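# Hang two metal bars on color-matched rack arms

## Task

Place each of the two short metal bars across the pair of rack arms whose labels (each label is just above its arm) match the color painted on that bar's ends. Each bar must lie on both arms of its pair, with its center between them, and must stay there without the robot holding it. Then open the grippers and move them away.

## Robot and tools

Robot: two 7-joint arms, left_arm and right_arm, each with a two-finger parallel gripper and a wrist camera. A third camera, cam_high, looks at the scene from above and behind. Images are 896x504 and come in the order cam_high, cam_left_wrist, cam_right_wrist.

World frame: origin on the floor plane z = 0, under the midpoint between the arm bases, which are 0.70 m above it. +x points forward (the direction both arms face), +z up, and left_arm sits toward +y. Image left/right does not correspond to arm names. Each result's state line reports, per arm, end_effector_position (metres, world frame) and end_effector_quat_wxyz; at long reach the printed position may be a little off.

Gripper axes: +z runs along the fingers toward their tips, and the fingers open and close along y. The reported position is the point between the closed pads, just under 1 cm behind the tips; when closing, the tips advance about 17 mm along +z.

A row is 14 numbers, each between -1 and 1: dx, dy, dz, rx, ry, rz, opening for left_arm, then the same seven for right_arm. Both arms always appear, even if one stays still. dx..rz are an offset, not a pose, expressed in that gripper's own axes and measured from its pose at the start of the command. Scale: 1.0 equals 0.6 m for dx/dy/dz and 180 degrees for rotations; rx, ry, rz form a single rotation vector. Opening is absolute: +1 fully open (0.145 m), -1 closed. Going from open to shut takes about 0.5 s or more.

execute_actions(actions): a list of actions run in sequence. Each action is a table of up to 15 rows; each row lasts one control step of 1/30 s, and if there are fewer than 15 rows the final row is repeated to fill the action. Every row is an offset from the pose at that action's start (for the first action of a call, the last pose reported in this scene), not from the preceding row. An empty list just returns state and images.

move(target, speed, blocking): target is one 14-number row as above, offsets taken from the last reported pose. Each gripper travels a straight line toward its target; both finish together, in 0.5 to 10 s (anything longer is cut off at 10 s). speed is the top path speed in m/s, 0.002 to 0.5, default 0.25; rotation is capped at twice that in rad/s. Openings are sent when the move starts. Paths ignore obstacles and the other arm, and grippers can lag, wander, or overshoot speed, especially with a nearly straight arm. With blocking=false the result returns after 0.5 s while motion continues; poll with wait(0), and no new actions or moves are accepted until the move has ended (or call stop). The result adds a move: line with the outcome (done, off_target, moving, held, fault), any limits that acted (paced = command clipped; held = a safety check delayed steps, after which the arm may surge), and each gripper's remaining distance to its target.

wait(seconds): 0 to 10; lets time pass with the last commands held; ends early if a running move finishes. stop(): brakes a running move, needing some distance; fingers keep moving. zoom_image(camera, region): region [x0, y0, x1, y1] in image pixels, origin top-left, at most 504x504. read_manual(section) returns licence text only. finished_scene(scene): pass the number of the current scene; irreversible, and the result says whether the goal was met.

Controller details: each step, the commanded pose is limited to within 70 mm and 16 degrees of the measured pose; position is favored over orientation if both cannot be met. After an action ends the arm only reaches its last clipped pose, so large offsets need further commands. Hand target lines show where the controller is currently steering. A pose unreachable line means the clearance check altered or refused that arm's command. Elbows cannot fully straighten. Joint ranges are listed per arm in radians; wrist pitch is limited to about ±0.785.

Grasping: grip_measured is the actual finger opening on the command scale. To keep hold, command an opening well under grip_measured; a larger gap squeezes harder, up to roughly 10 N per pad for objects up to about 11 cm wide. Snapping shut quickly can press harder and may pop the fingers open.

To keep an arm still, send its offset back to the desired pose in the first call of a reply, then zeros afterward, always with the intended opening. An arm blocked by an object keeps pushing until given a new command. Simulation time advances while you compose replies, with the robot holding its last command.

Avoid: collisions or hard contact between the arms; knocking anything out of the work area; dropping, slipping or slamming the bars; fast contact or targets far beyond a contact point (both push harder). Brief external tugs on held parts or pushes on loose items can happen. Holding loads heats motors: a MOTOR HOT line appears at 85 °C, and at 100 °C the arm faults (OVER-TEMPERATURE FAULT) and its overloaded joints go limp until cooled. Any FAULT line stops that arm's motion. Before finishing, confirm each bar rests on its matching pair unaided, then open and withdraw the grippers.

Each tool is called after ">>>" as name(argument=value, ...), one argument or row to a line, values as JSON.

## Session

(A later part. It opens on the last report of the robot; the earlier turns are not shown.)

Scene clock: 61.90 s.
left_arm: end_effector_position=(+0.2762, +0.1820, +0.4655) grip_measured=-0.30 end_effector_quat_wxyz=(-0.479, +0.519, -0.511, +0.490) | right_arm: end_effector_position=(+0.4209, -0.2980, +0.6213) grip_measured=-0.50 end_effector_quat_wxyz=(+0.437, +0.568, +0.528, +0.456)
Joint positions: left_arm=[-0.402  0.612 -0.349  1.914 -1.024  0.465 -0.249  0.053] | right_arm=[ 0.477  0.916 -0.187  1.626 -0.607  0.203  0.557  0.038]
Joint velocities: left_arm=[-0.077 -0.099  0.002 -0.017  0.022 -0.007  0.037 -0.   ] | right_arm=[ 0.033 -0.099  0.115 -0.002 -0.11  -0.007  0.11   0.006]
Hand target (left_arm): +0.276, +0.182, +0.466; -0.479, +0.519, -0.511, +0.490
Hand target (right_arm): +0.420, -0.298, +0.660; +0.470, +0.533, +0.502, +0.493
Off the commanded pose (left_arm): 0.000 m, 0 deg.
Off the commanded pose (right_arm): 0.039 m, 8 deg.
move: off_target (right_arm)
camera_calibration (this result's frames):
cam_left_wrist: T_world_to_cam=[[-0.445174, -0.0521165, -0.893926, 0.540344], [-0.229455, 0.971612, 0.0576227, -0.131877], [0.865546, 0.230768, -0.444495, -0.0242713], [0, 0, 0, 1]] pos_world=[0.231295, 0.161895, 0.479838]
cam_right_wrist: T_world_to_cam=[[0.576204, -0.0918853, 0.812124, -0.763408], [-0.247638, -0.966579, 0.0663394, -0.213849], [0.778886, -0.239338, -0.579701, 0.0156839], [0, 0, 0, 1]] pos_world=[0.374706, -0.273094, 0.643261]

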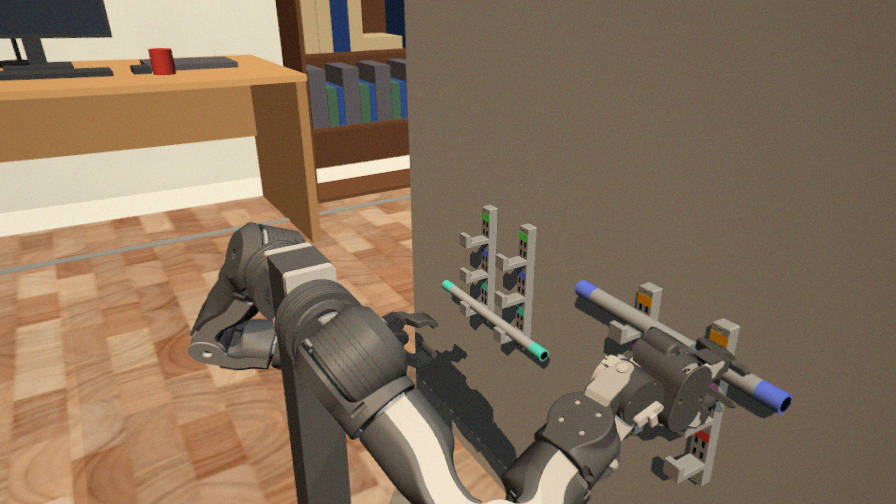

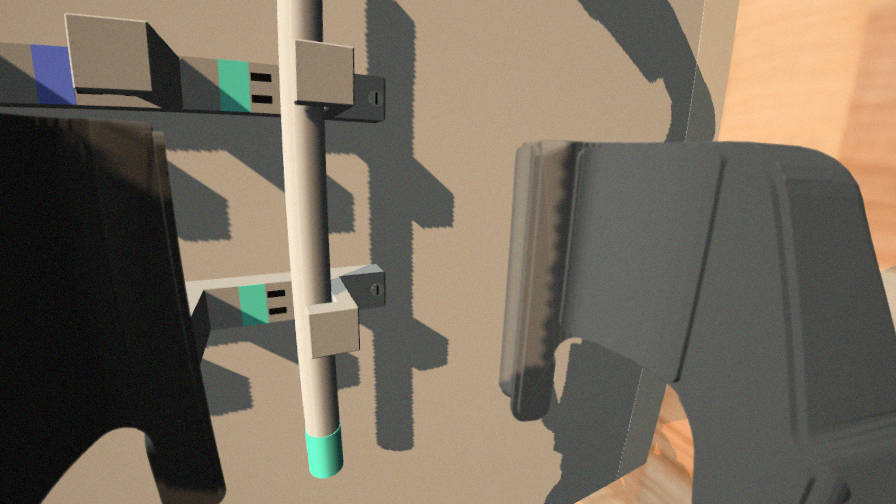

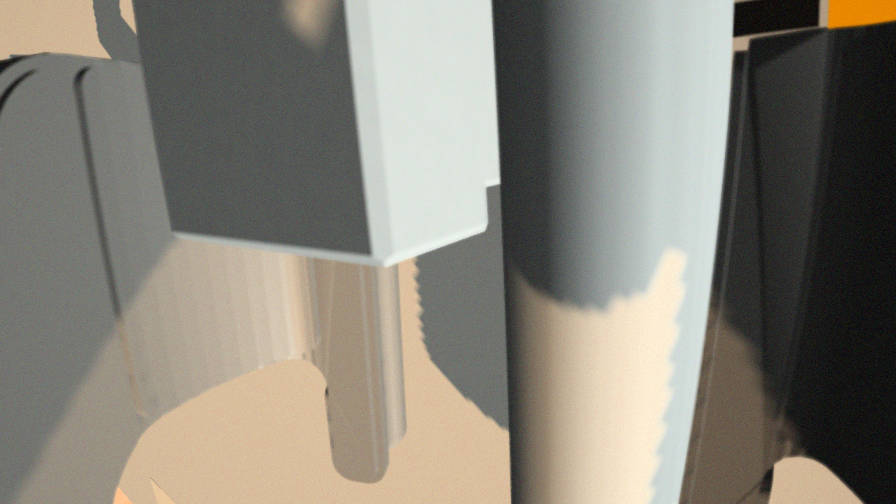

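>>> execute_actions(
  actions=[
    [[0,0,0,0,0,0,-0.3,0,-0.004,0,0.04,0,-0.03,-0.45]],
    [[0,0,0,0,0,0,-0.3,0,0,0,0,0,0,-0.3]],
  ],
)

>>> move(
  target=[0,0,0,0,0,0,-0.3,0,0,-0.11,0,0,0,-0.3],
  speed=0.08,
)

Scene clock: 64.77 s.
left_arm: end_effector_position=(+0.2762, +0.1820, +0.4655) grip_measured=-0.30 end_effector_quat_wxyz=(-0.479, +0.519, -0.511, +0.490) | right_arm: end_effector_position=(+0.4206, -0.2975, +0.6182) grip_measured=-0.30 end_effector_quat_wxyz=(+0.422, +0.569, +0.581, +0.402)
Joint positions: left_arm=[-0.402  0.612 -0.349  1.914 -1.024  0.465 -0.249  0.053] | right_arm=[ 0.582  0.972 -0.284  1.611 -0.615  0.182  0.701  0.053]
Joint velocities: left_arm=[-0.033 -0.077 -0.012 -0.002 -0.022 -0.037 -0.037  0.   ] | right_arm=[-0.033 -0.055  0.007 -0.012 -0.066 -0.007 -0.051  0.   ]
Hand target (left_arm): +0.276, +0.182, +0.466; -0.479, +0.519, -0.511, +0.490
Hand target (right_arm): +0.421, -0.298, +0.618; +0.422, +0.569, +0.581, +0.402
Off the commanded pose (left_arm): 0.000 m, 0 deg.
Off the commanded pose (right_arm): 0.000 m, 0 deg.
camera_calibration (this result's frames):
cam_left_wrist: T_world_to_cam=[[-0.445174, -0.0521165, -0.893926, 0.540344], [-0.229455, 0.971612, 0.0576227, -0.131877], [0.865546, 0.230768, -0.444495, -0.0242713], [0, 0, 0, 1]] pos_world=[0.231295, 0.161895, 0.479838]
cam_right_wrist: T_world_to_cam=[[0.674148, -0.00767494, 0.738556, -0.731291], [-0.206893, -0.961877, 0.178854, -0.298527], [0.709027, -0.273376, -0.650035, 0.0769931], [0, 0, 0, 1]] pos_world=[0.376645, -0.271711, 0.643541]

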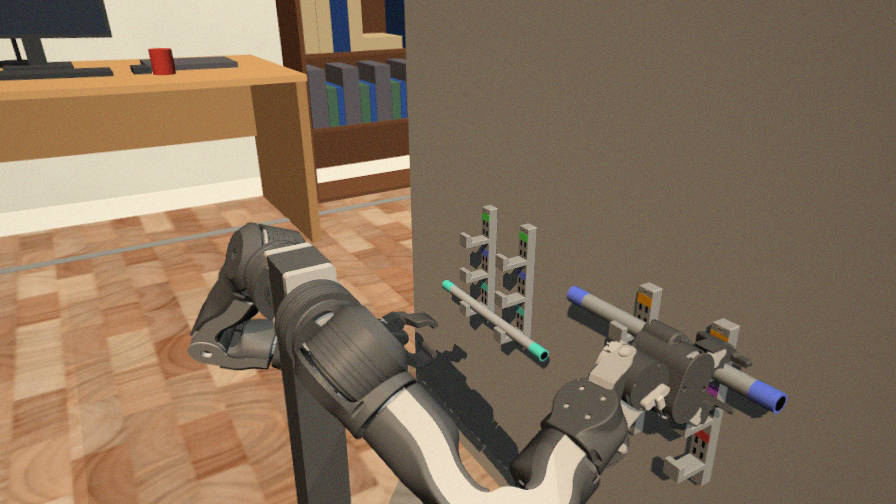

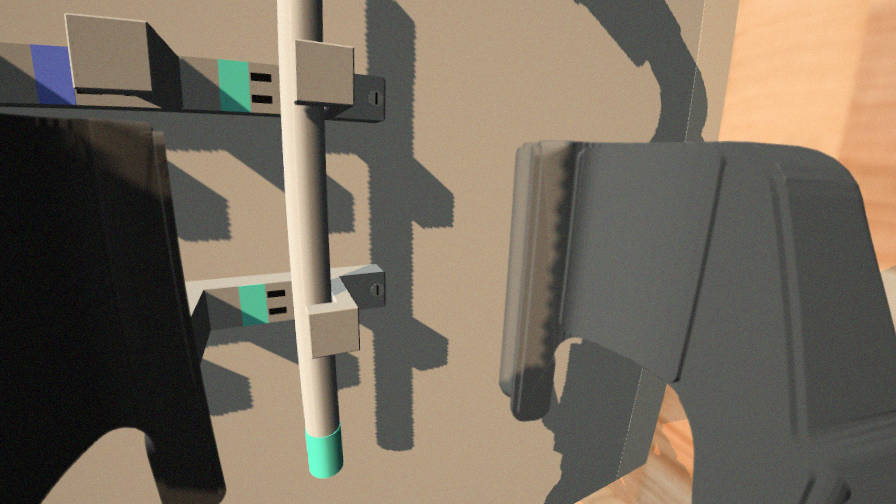

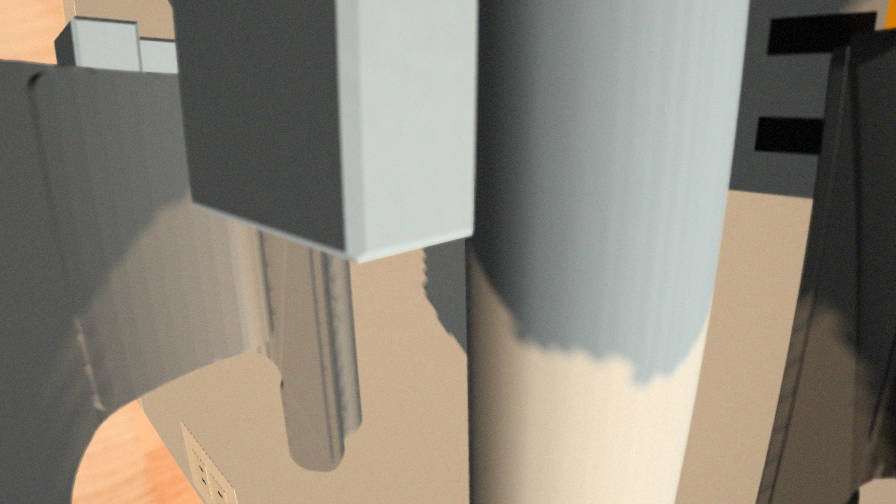

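Scene clock: 65.83 s.
left_arm: end_effector_position=(+0.2762, +0.1820, +0.4655) grip_measured=-0.30 end_effector_quat_wxyz=(-0.479, +0.519, -0.511, +0.490) | right_arm: end_effector_position=(+0.3590, -0.2938, +0.6398) grip_measured=-0.30 end_effector_quat_wxyz=(+0.421, +0.565, +0.584, +0.403)
Joint positions: left_arm=[-0.402  0.612 -0.349  1.914 -1.024  0.465 -0.249  0.053] | right_arm=[ 0.16   1.176  0.087  1.939 -0.445  0.286  0.721  0.053]
Joint velocities: left_arm=[-0.055 -0.033 -0.012 -0.002 -0.007 -0.007  0.007 -0.   ] | right_arm=[ 0.011  0.011 -0.017 -0.002 -0.007  0.022  0.037 -0.   ]
Hand target (left_arm): +0.276, +0.182, +0.466; -0.479, +0.519, -0.511, +0.490
Hand target (right_arm): +0.359, -0.295, +0.640; +0.421, +0.567, +0.583, +0.402
Off the commanded pose (left_arm): 0.000 m, 0 deg.
Off the commanded pose (right_arm): 0.003 m, 1 deg.
move: done
camera_calibration (this result's frames):
cam_left_wrist: T_world_to_cam=[[-0.445174, -0.0521165, -0.893926, 0.540344], [-0.229455, 0.971612, 0.0576227, -0.131877], [0.865546, 0.230768, -0.444495, -0.0242713], [0, 0, 0, 1]] pos_world=[0.231295, 0.161895, 0.479838]
cam_right_wrist: T_world_to_cam=[[0.673393, 0.000731327, 0.739284, -0.703411], [-0.198563, -0.963076, 0.181818, -0.316808], [0.71212, -0.269229, -0.648383, 0.134717], [0, 0, 0, 1]] pos_world=[0.314831, -0.268325, 0.664971]

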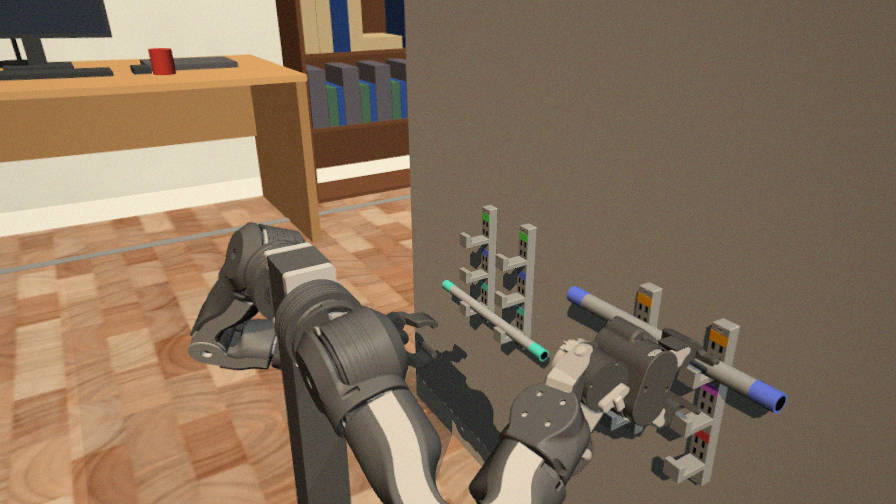

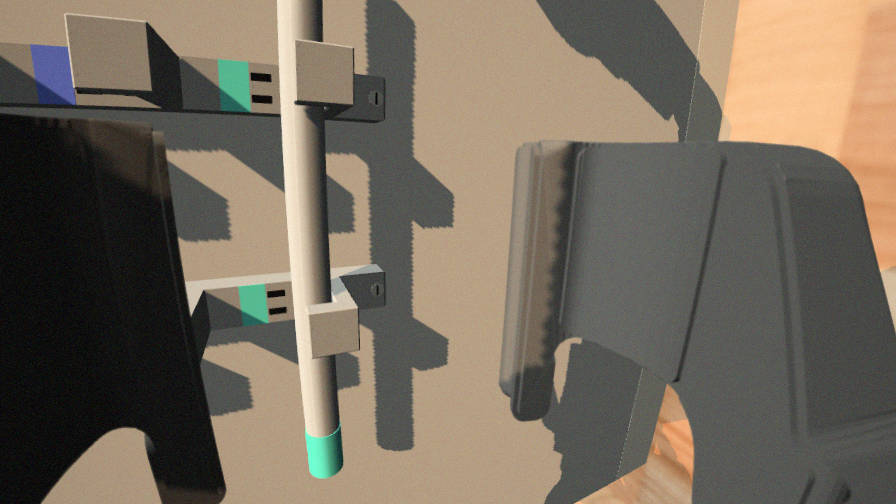

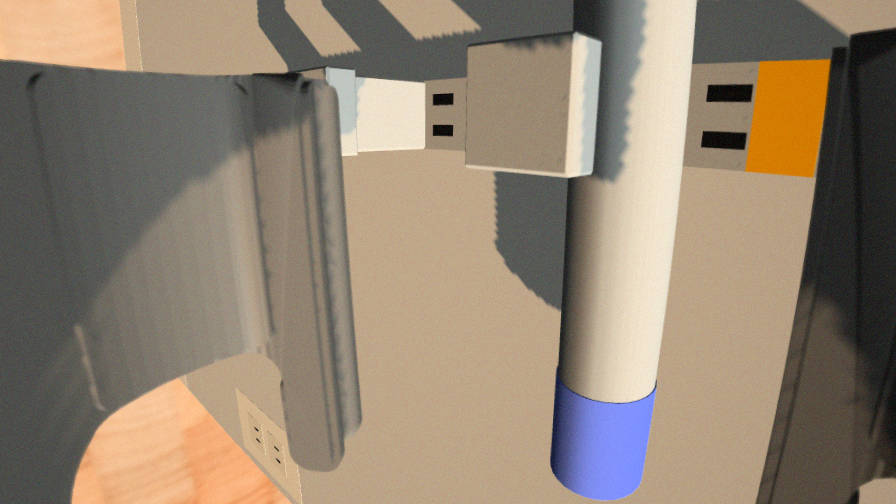

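>>> move(
  target=[0,0,0,0,0,0,-0.3,0,0,0,-0.103,0,0.012,-1],
  speed=0.15,
)

>>> move(
  target=[0,0,0,0,0,0,-0.3,-0.18,-0.02,0,0,0,0,-1],
  speed=0.12,
)

Scene clock: 67.83 s.
left_arm: end_effector_position=(+0.2762, +0.1820, +0.4655) grip_measured=-0.30 end_effector_quat_wxyz=(-0.479, +0.519, -0.511, +0.490) | right_arm: end_effector_position=(+0.3588, -0.2938, +0.6389) grip_measured=-1.00 end_effector_quat_wxyz=(+0.497, +0.503, +0.501, +0.499)
Joint positions: left_arm=[-0.402  0.612 -0.349  1.914 -1.024  0.465 -0.249  0.053] | right_arm=[-0.034  0.94   0.204  1.94  -0.624  0.182  0.355  0.   ]
Joint velocities: left_arm=[-0.011 -0.055 -0.012 -0.007 -0.095  0.022  0.022  0.   ] | right_arm=[-0.033 -0.011 -0.017  0.012 -0.037  0.051  0.007  0.   ]
Hand target (left_arm): +0.276, +0.182, +0.466; -0.479, +0.519, -0.511, +0.490
Hand target (right_arm): +0.359, -0.295, +0.641; +0.500, +0.501, +0.499, +0.500
Off the commanded pose (left_arm): 0.000 m, 0 deg.
Off the commanded pose (right_arm): 0.001 m, 0 deg.
move: done
camera_calibration (this result's frames):
cam_left_wrist: T_world_to_cam=[[-0.445174, -0.0521165, -0.893926, 0.540344], [-0.229455, 0.971612, 0.0576227, -0.131877], [0.865546, 0.230768, -0.444495, -0.0242713], [0, 0, 0, 1]] pos_world=[0.231295, 0.161895, 0.479838]
cam_right_wrist: T_world_to_cam=[[0.409484, -0.0337548, 0.911692, -0.728234], [-0.240826, -0.967869, 0.0723318, -0.233003], [0.879958, -0.249178, -0.404456, -0.0758142], [0, 0, 0, 1]] pos_world=[0.308801, -0.268989, 0.650116]

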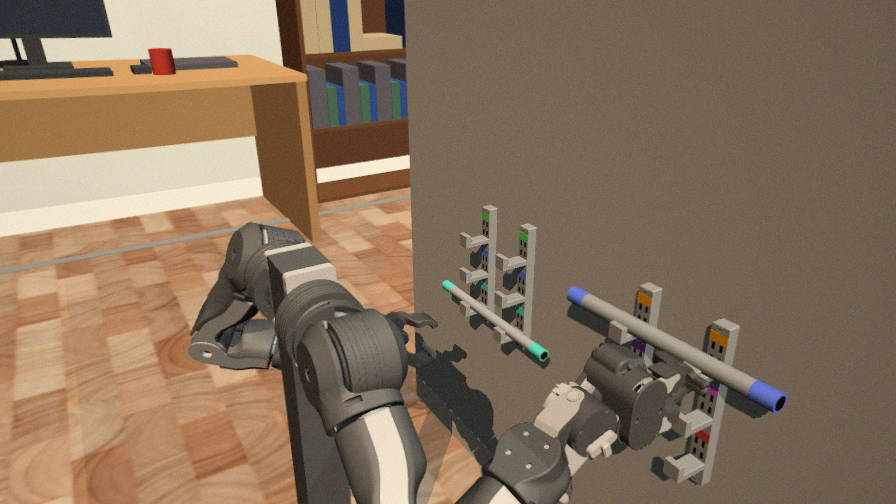

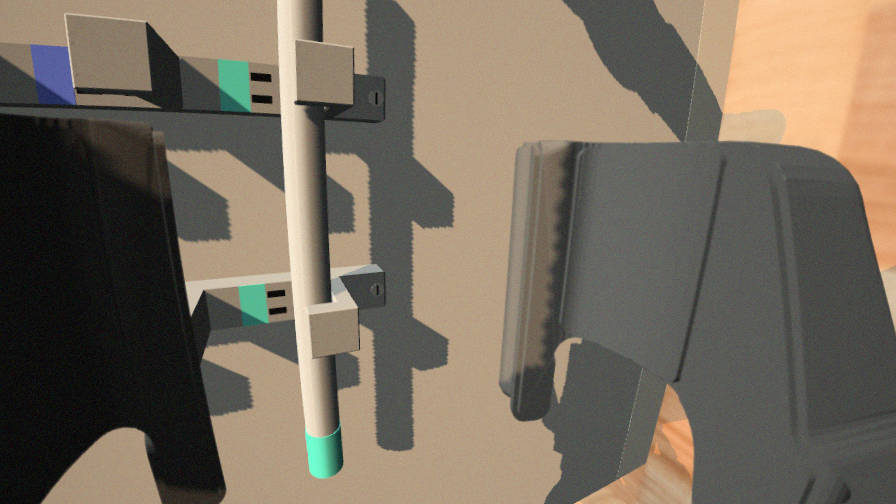

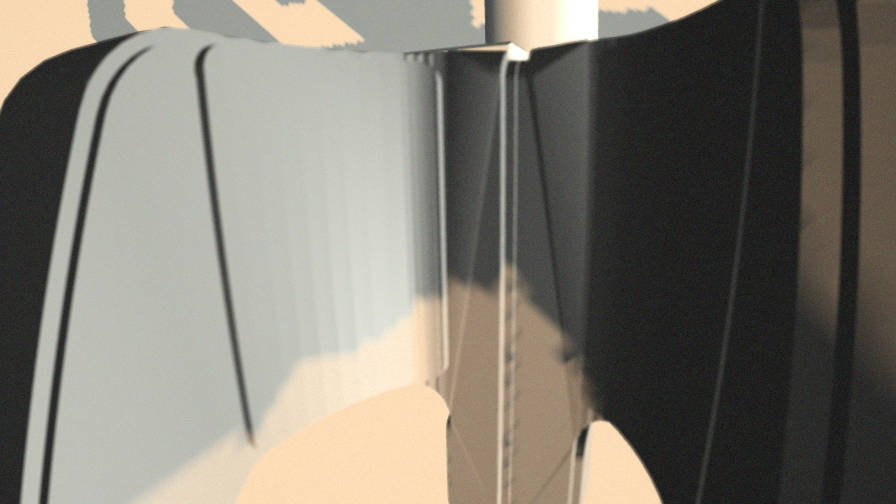

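Scene clock: 69.07 s.
left_arm: end_effector_position=(+0.2762, +0.1820, +0.4655) grip_measured=-0.30 end_effector_quat_wxyz=(-0.479, +0.519, -0.511, +0.490) | right_arm: end_effector_position=(+0.3596, -0.4023, +0.6249) grip_measured=-1.00 end_effector_quat_wxyz=(+0.496, +0.506, +0.503, +0.495)
Joint positions: left_arm=[-0.402  0.612 -0.349  1.914 -1.024  0.465 -0.249  0.053] | right_arm=[-0.052  1.012  0.381  1.474 -0.537 -0.277  0.243  0.   ]
Joint velocities: left_arm=[-0.055 -0.033  0.007 -0.017 -0.081  0.037 -0.081  0.   ] | right_arm=[-0.011 -0.011  0.007  0.002 -0.037  0.007  0.022  0.   ]
Hand target (left_arm): +0.276, +0.182, +0.466; -0.479, +0.519, -0.511, +0.490
Hand target (right_arm): +0.360, -0.402, +0.629; +0.499, +0.502, +0.501, +0.498
Off the commanded pose (left_arm): 0.000 m, 0 deg.
Off the commanded pose (right_arm): 0.002 m, 1 deg.
move: done
camera_calibration (this result's frames):
cam_left_wrist: T_world_to_cam=[[-0.445174, -0.0521165, -0.893926, 0.540344], [-0.229455, 0.971612, 0.0576227, -0.131877], [0.865546, 0.230768, -0.444495, -0.0242713], [0, 0, 0, 1]] pos_world=[0.231295, 0.161895, 0.479838]
cam_right_wrist: T_world_to_cam=[[0.417551, -0.0334541, 0.908037, -0.719923], [-0.244124, -0.966711, 0.0766419, -0.337825], [0.875245, -0.253675, -0.411818, -0.104694], [0, 0, 0, 1]] pos_world=[0.309767, -0.377222, 0.636493]

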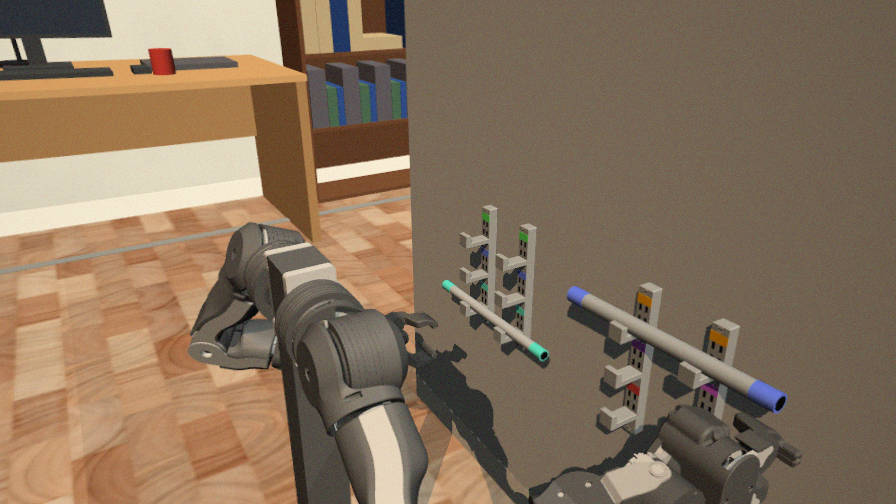

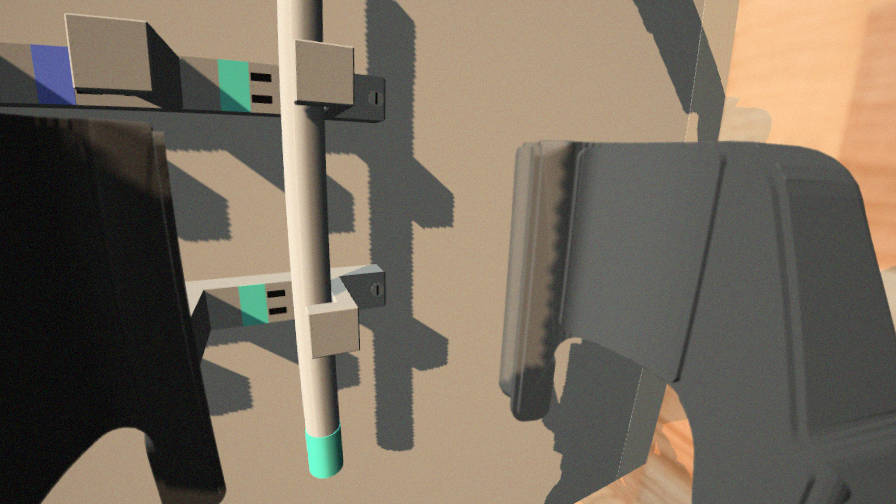

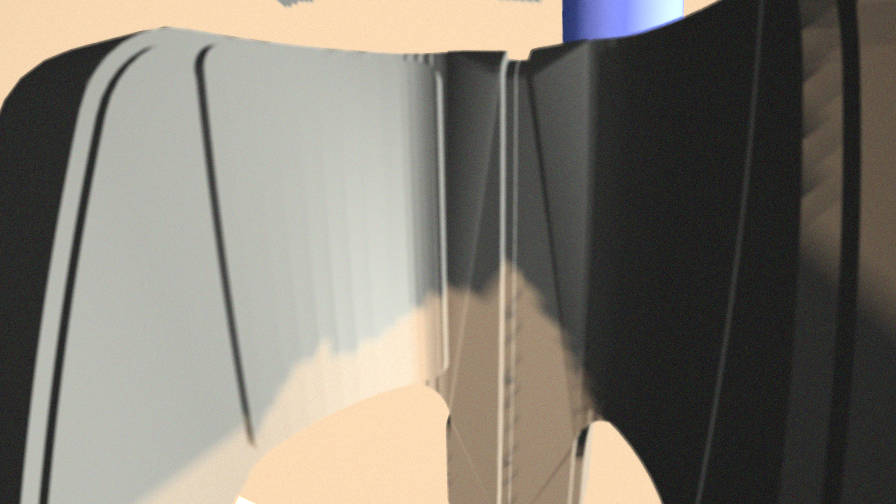

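>>> move(
  target=[0,0,0,0,0,0,-0.3,-0.015,0.003,0.105,0,0,0,-1],
  speed=0.06,
)

Scene clock: 71.93 s.
left_arm: end_effector_position=(+0.2762, +0.1820, +0.4655) grip_measured=-0.30 end_effector_quat_wxyz=(-0.479, +0.519, -0.511, +0.490) | right_arm: end_effector_position=(+0.4213, -0.4141, +0.6240) grip_measured=-1.00 end_effector_quat_wxyz=(+0.497, +0.509, +0.501, +0.492)
Joint positions: left_arm=[-0.402  0.612 -0.349  1.914 -1.024  0.465 -0.249  0.053] | right_arm=[ 0.498  0.952 -0.008  1.106 -0.671 -0.357  0.23   0.   ]
Joint velocities: left_arm=[-0.055 -0.011  0.007  0.002 -0.066  0.037  0.007  0.   ] | right_arm=[ 0.055  0.033  0.007  0.002  0.022  0.037  0.037 -0.   ]
Hand target (left_arm): +0.276, +0.182, +0.466; -0.479, +0.519, -0.511, +0.490
Hand target (right_arm): +0.422, -0.414, +0.624; +0.497, +0.507, +0.501, +0.494
Off the commanded pose (left_arm): 0.000 m, 0 deg.
Off the commanded pose (right_arm): 0.003 m, 0 deg.
move: done
camera_calibration (this result's frames):
cam_left_wrist: T_world_to_cam=[[-0.445174, -0.0521165, -0.893926, 0.540344], [-0.229455, 0.971612, 0.0576227, -0.131877], [0.865546, 0.230768, -0.444495, -0.0242713], [0, 0, 0, 1]] pos_world=[0.231295, 0.161895, 0.479838]
cam_right_wrist: T_world_to_cam=[[0.420206, -0.0382535, 0.906622, -0.747471], [-0.251454, -0.964894, 0.0758328, -0.329761], [0.871893, -0.259839, -0.415073, -0.161218], [0, 0, 0, 1]] pos_world=[0.371737, -0.388669, 0.635763]

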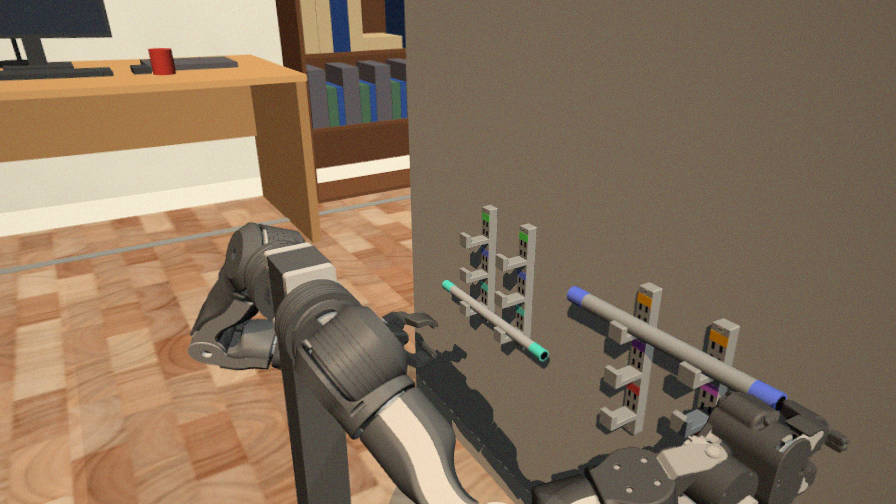

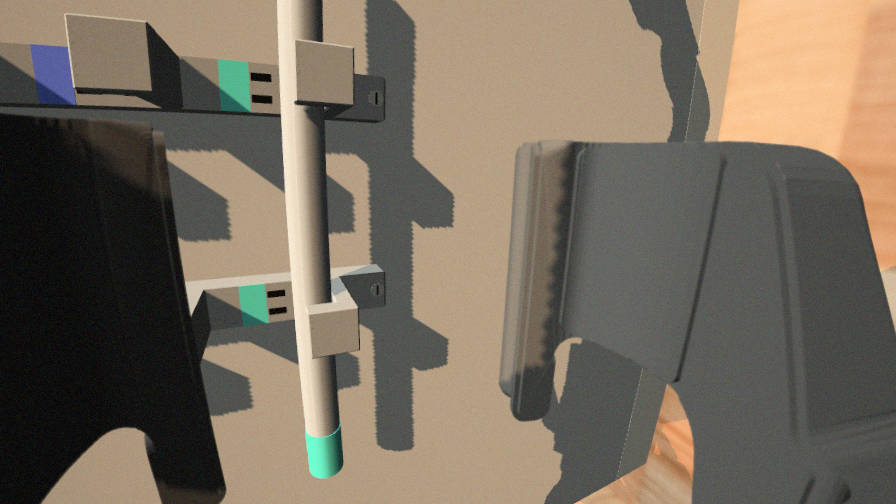

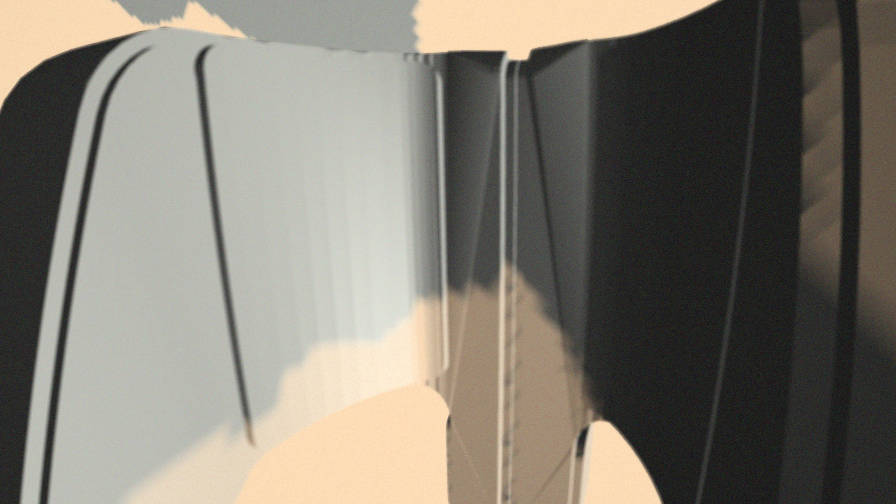

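Push in steps.

>>> move(
  target=[0,0,0,0,0,0,-0.3,0.067,0.002,0,0,0,0,-1],
  speed=0.03,
)

Scene clock: 73.73 s.
left_arm: end_effector_position=(+0.2762, +0.1820, +0.4655) grip_measured=-0.30 end_effector_quat_wxyz=(-0.479, +0.519, -0.511, +0.490) | right_arm: end_effector_position=(+0.4213, -0.3747, +0.6264) grip_measured=-1.00 end_effector_quat_wxyz=(+0.498, +0.508, +0.500, +0.494)
Joint positions: left_arm=[-0.402  0.612 -0.349  1.914 -1.024  0.465 -0.249  0.053] | right_arm=[ 0.41   0.926 -0.008  1.319 -0.658 -0.183  0.267  0.   ]
Joint velocities: left_arm=[-0.121 -0.033  0.002 -0.002 -0.037 -0.051  0.037 -0.   ] | right_arm=[-0.055 -0.055 -0.022 -0.017  0.022  0.022  0.007 -0.   ]
Hand target (left_arm): +0.276, +0.182, +0.466; -0.479, +0.519, -0.511, +0.490
Hand target (right_arm): +0.421, -0.374, +0.625; +0.496, +0.510, +0.502, +0.493
Off the commanded pose (left_arm): 0.000 m, 0 deg.
Off the commanded pose (right_arm): 0.001 m, 0 deg.
move: done
camera_calibration (this result's frames):
cam_left_wrist: T_world_to_cam=[[-0.445174, -0.0521165, -0.893926, 0.540344], [-0.229455, 0.971612, 0.0576227, -0.131877], [0.865546, 0.230768, -0.444495, -0.0242713], [0, 0, 0, 1]] pos_world=[0.231295, 0.161895, 0.479838]
cam_right_wrist: T_world_to_cam=[[0.415879, -0.0387478, 0.908594, -0.747781], [-0.251417, -0.965052, 0.0739227, -0.29077], [0.873976, -0.259179, -0.411087, -0.153081], [0, 0, 0, 1]] pos_world=[0.371671, -0.349259, 0.637995]

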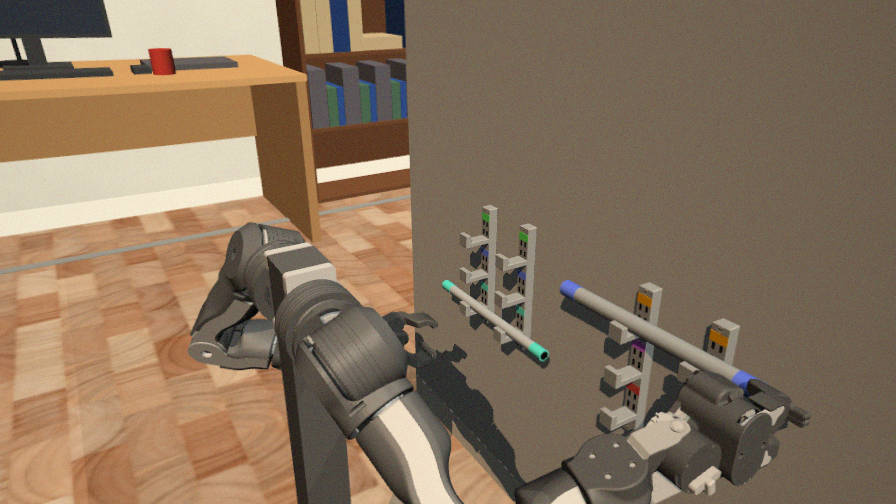

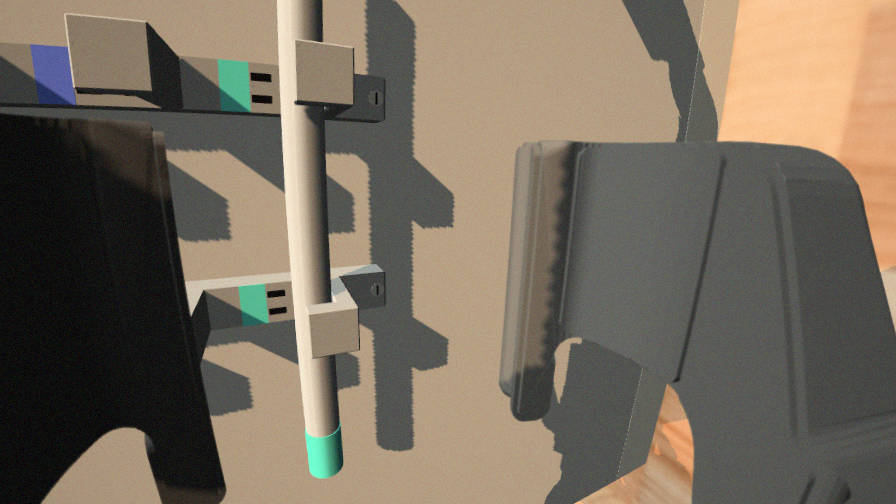

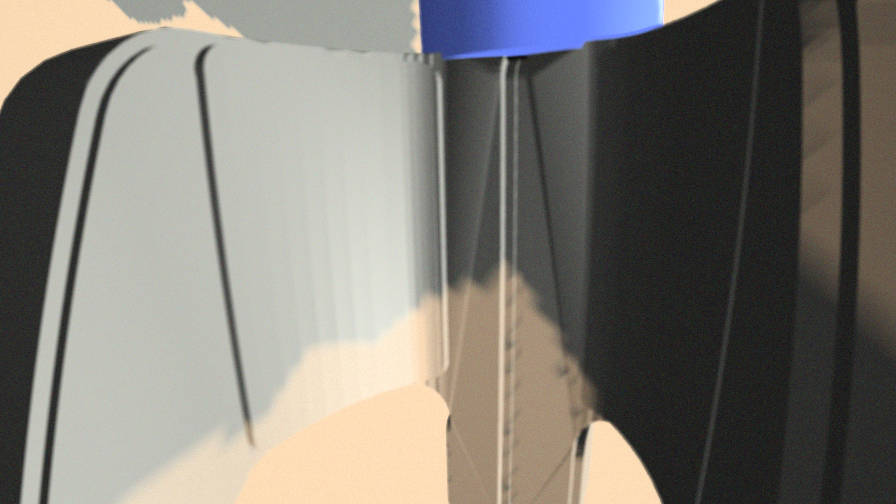

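>>> move(
  target=[0,0,0,0,0,0,-0.3,0.035,0,0,0,0,0,-1],
  speed=0.03,
)

Scene clock: 74.97 s.
left_arm: end_effector_position=(+0.2762, +0.1820, +0.4655) grip_measured=-0.30 end_effector_quat_wxyz=(-0.479, +0.519, -0.511, +0.490) | right_arm: end_effector_position=(+0.4212, -0.3549, +0.6283) grip_measured=-1.00 end_effector_quat_wxyz=(+0.499, +0.507, +0.498, +0.496)
Joint positions: left_arm=[-0.402  0.612 -0.349  1.914 -1.024  0.465 -0.249  0.053] | right_arm=[ 0.387  0.904 -0.016  1.409 -0.67  -0.103  0.283  0.   ]
Joint velocities: left_arm=[-0.033 -0.165 -0.002  0.012 -0.007 -0.007  0.022 -0.   ] | right_arm=[-0.121 -0.011 -0.007 -0.002 -0.066 -0.095  0.022 -0.   ]
Hand target (left_arm): +0.276, +0.182, +0.466; -0.479, +0.519, -0.511, +0.490
Hand target (right_arm): +0.421, -0.354, +0.626; +0.497, +0.508, +0.500, +0.494
Off the commanded pose (left_arm): 0.000 m, 0 deg.
Off the commanded pose (right_arm): 0.002 m, 0 deg.
move: done
camera_calibration (this result's frames):
cam_left_wrist: T_world_to_cam=[[-0.445174, -0.0521165, -0.893926, 0.540344], [-0.229455, 0.971612, 0.0576227, -0.131877], [0.865546, 0.230768, -0.444495, -0.0242713], [0, 0, 0, 1]] pos_world=[0.231295, 0.161895, 0.479838]
cam_right_wrist: T_world_to_cam=[[0.409201, -0.040693, 0.911536, -0.748436], [-0.252756, -0.964966, 0.0703873, -0.269078], [0.876738, -0.259199, -0.405151, -0.152012], [0, 0, 0, 1]] pos_world=[0.371524, -0.329508, 0.639578]

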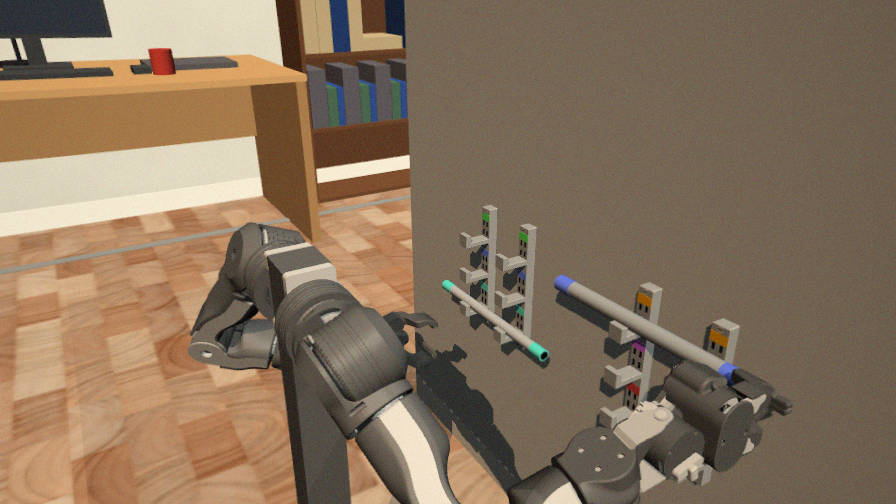

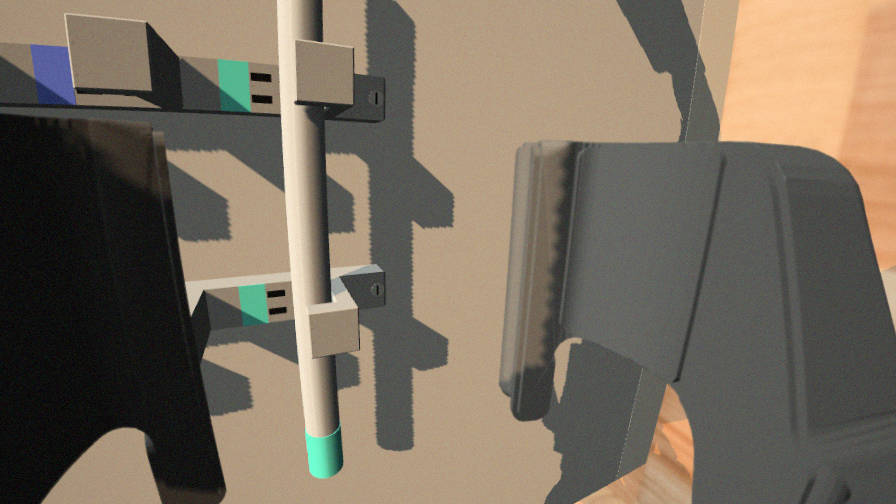

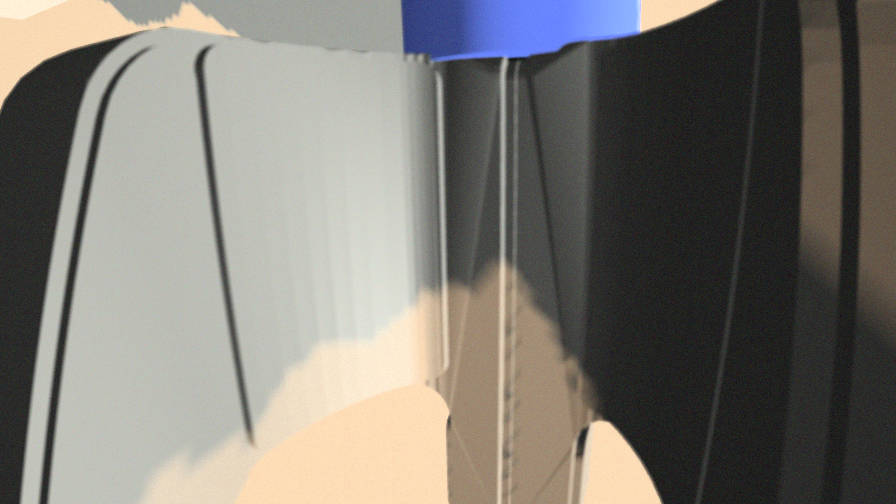

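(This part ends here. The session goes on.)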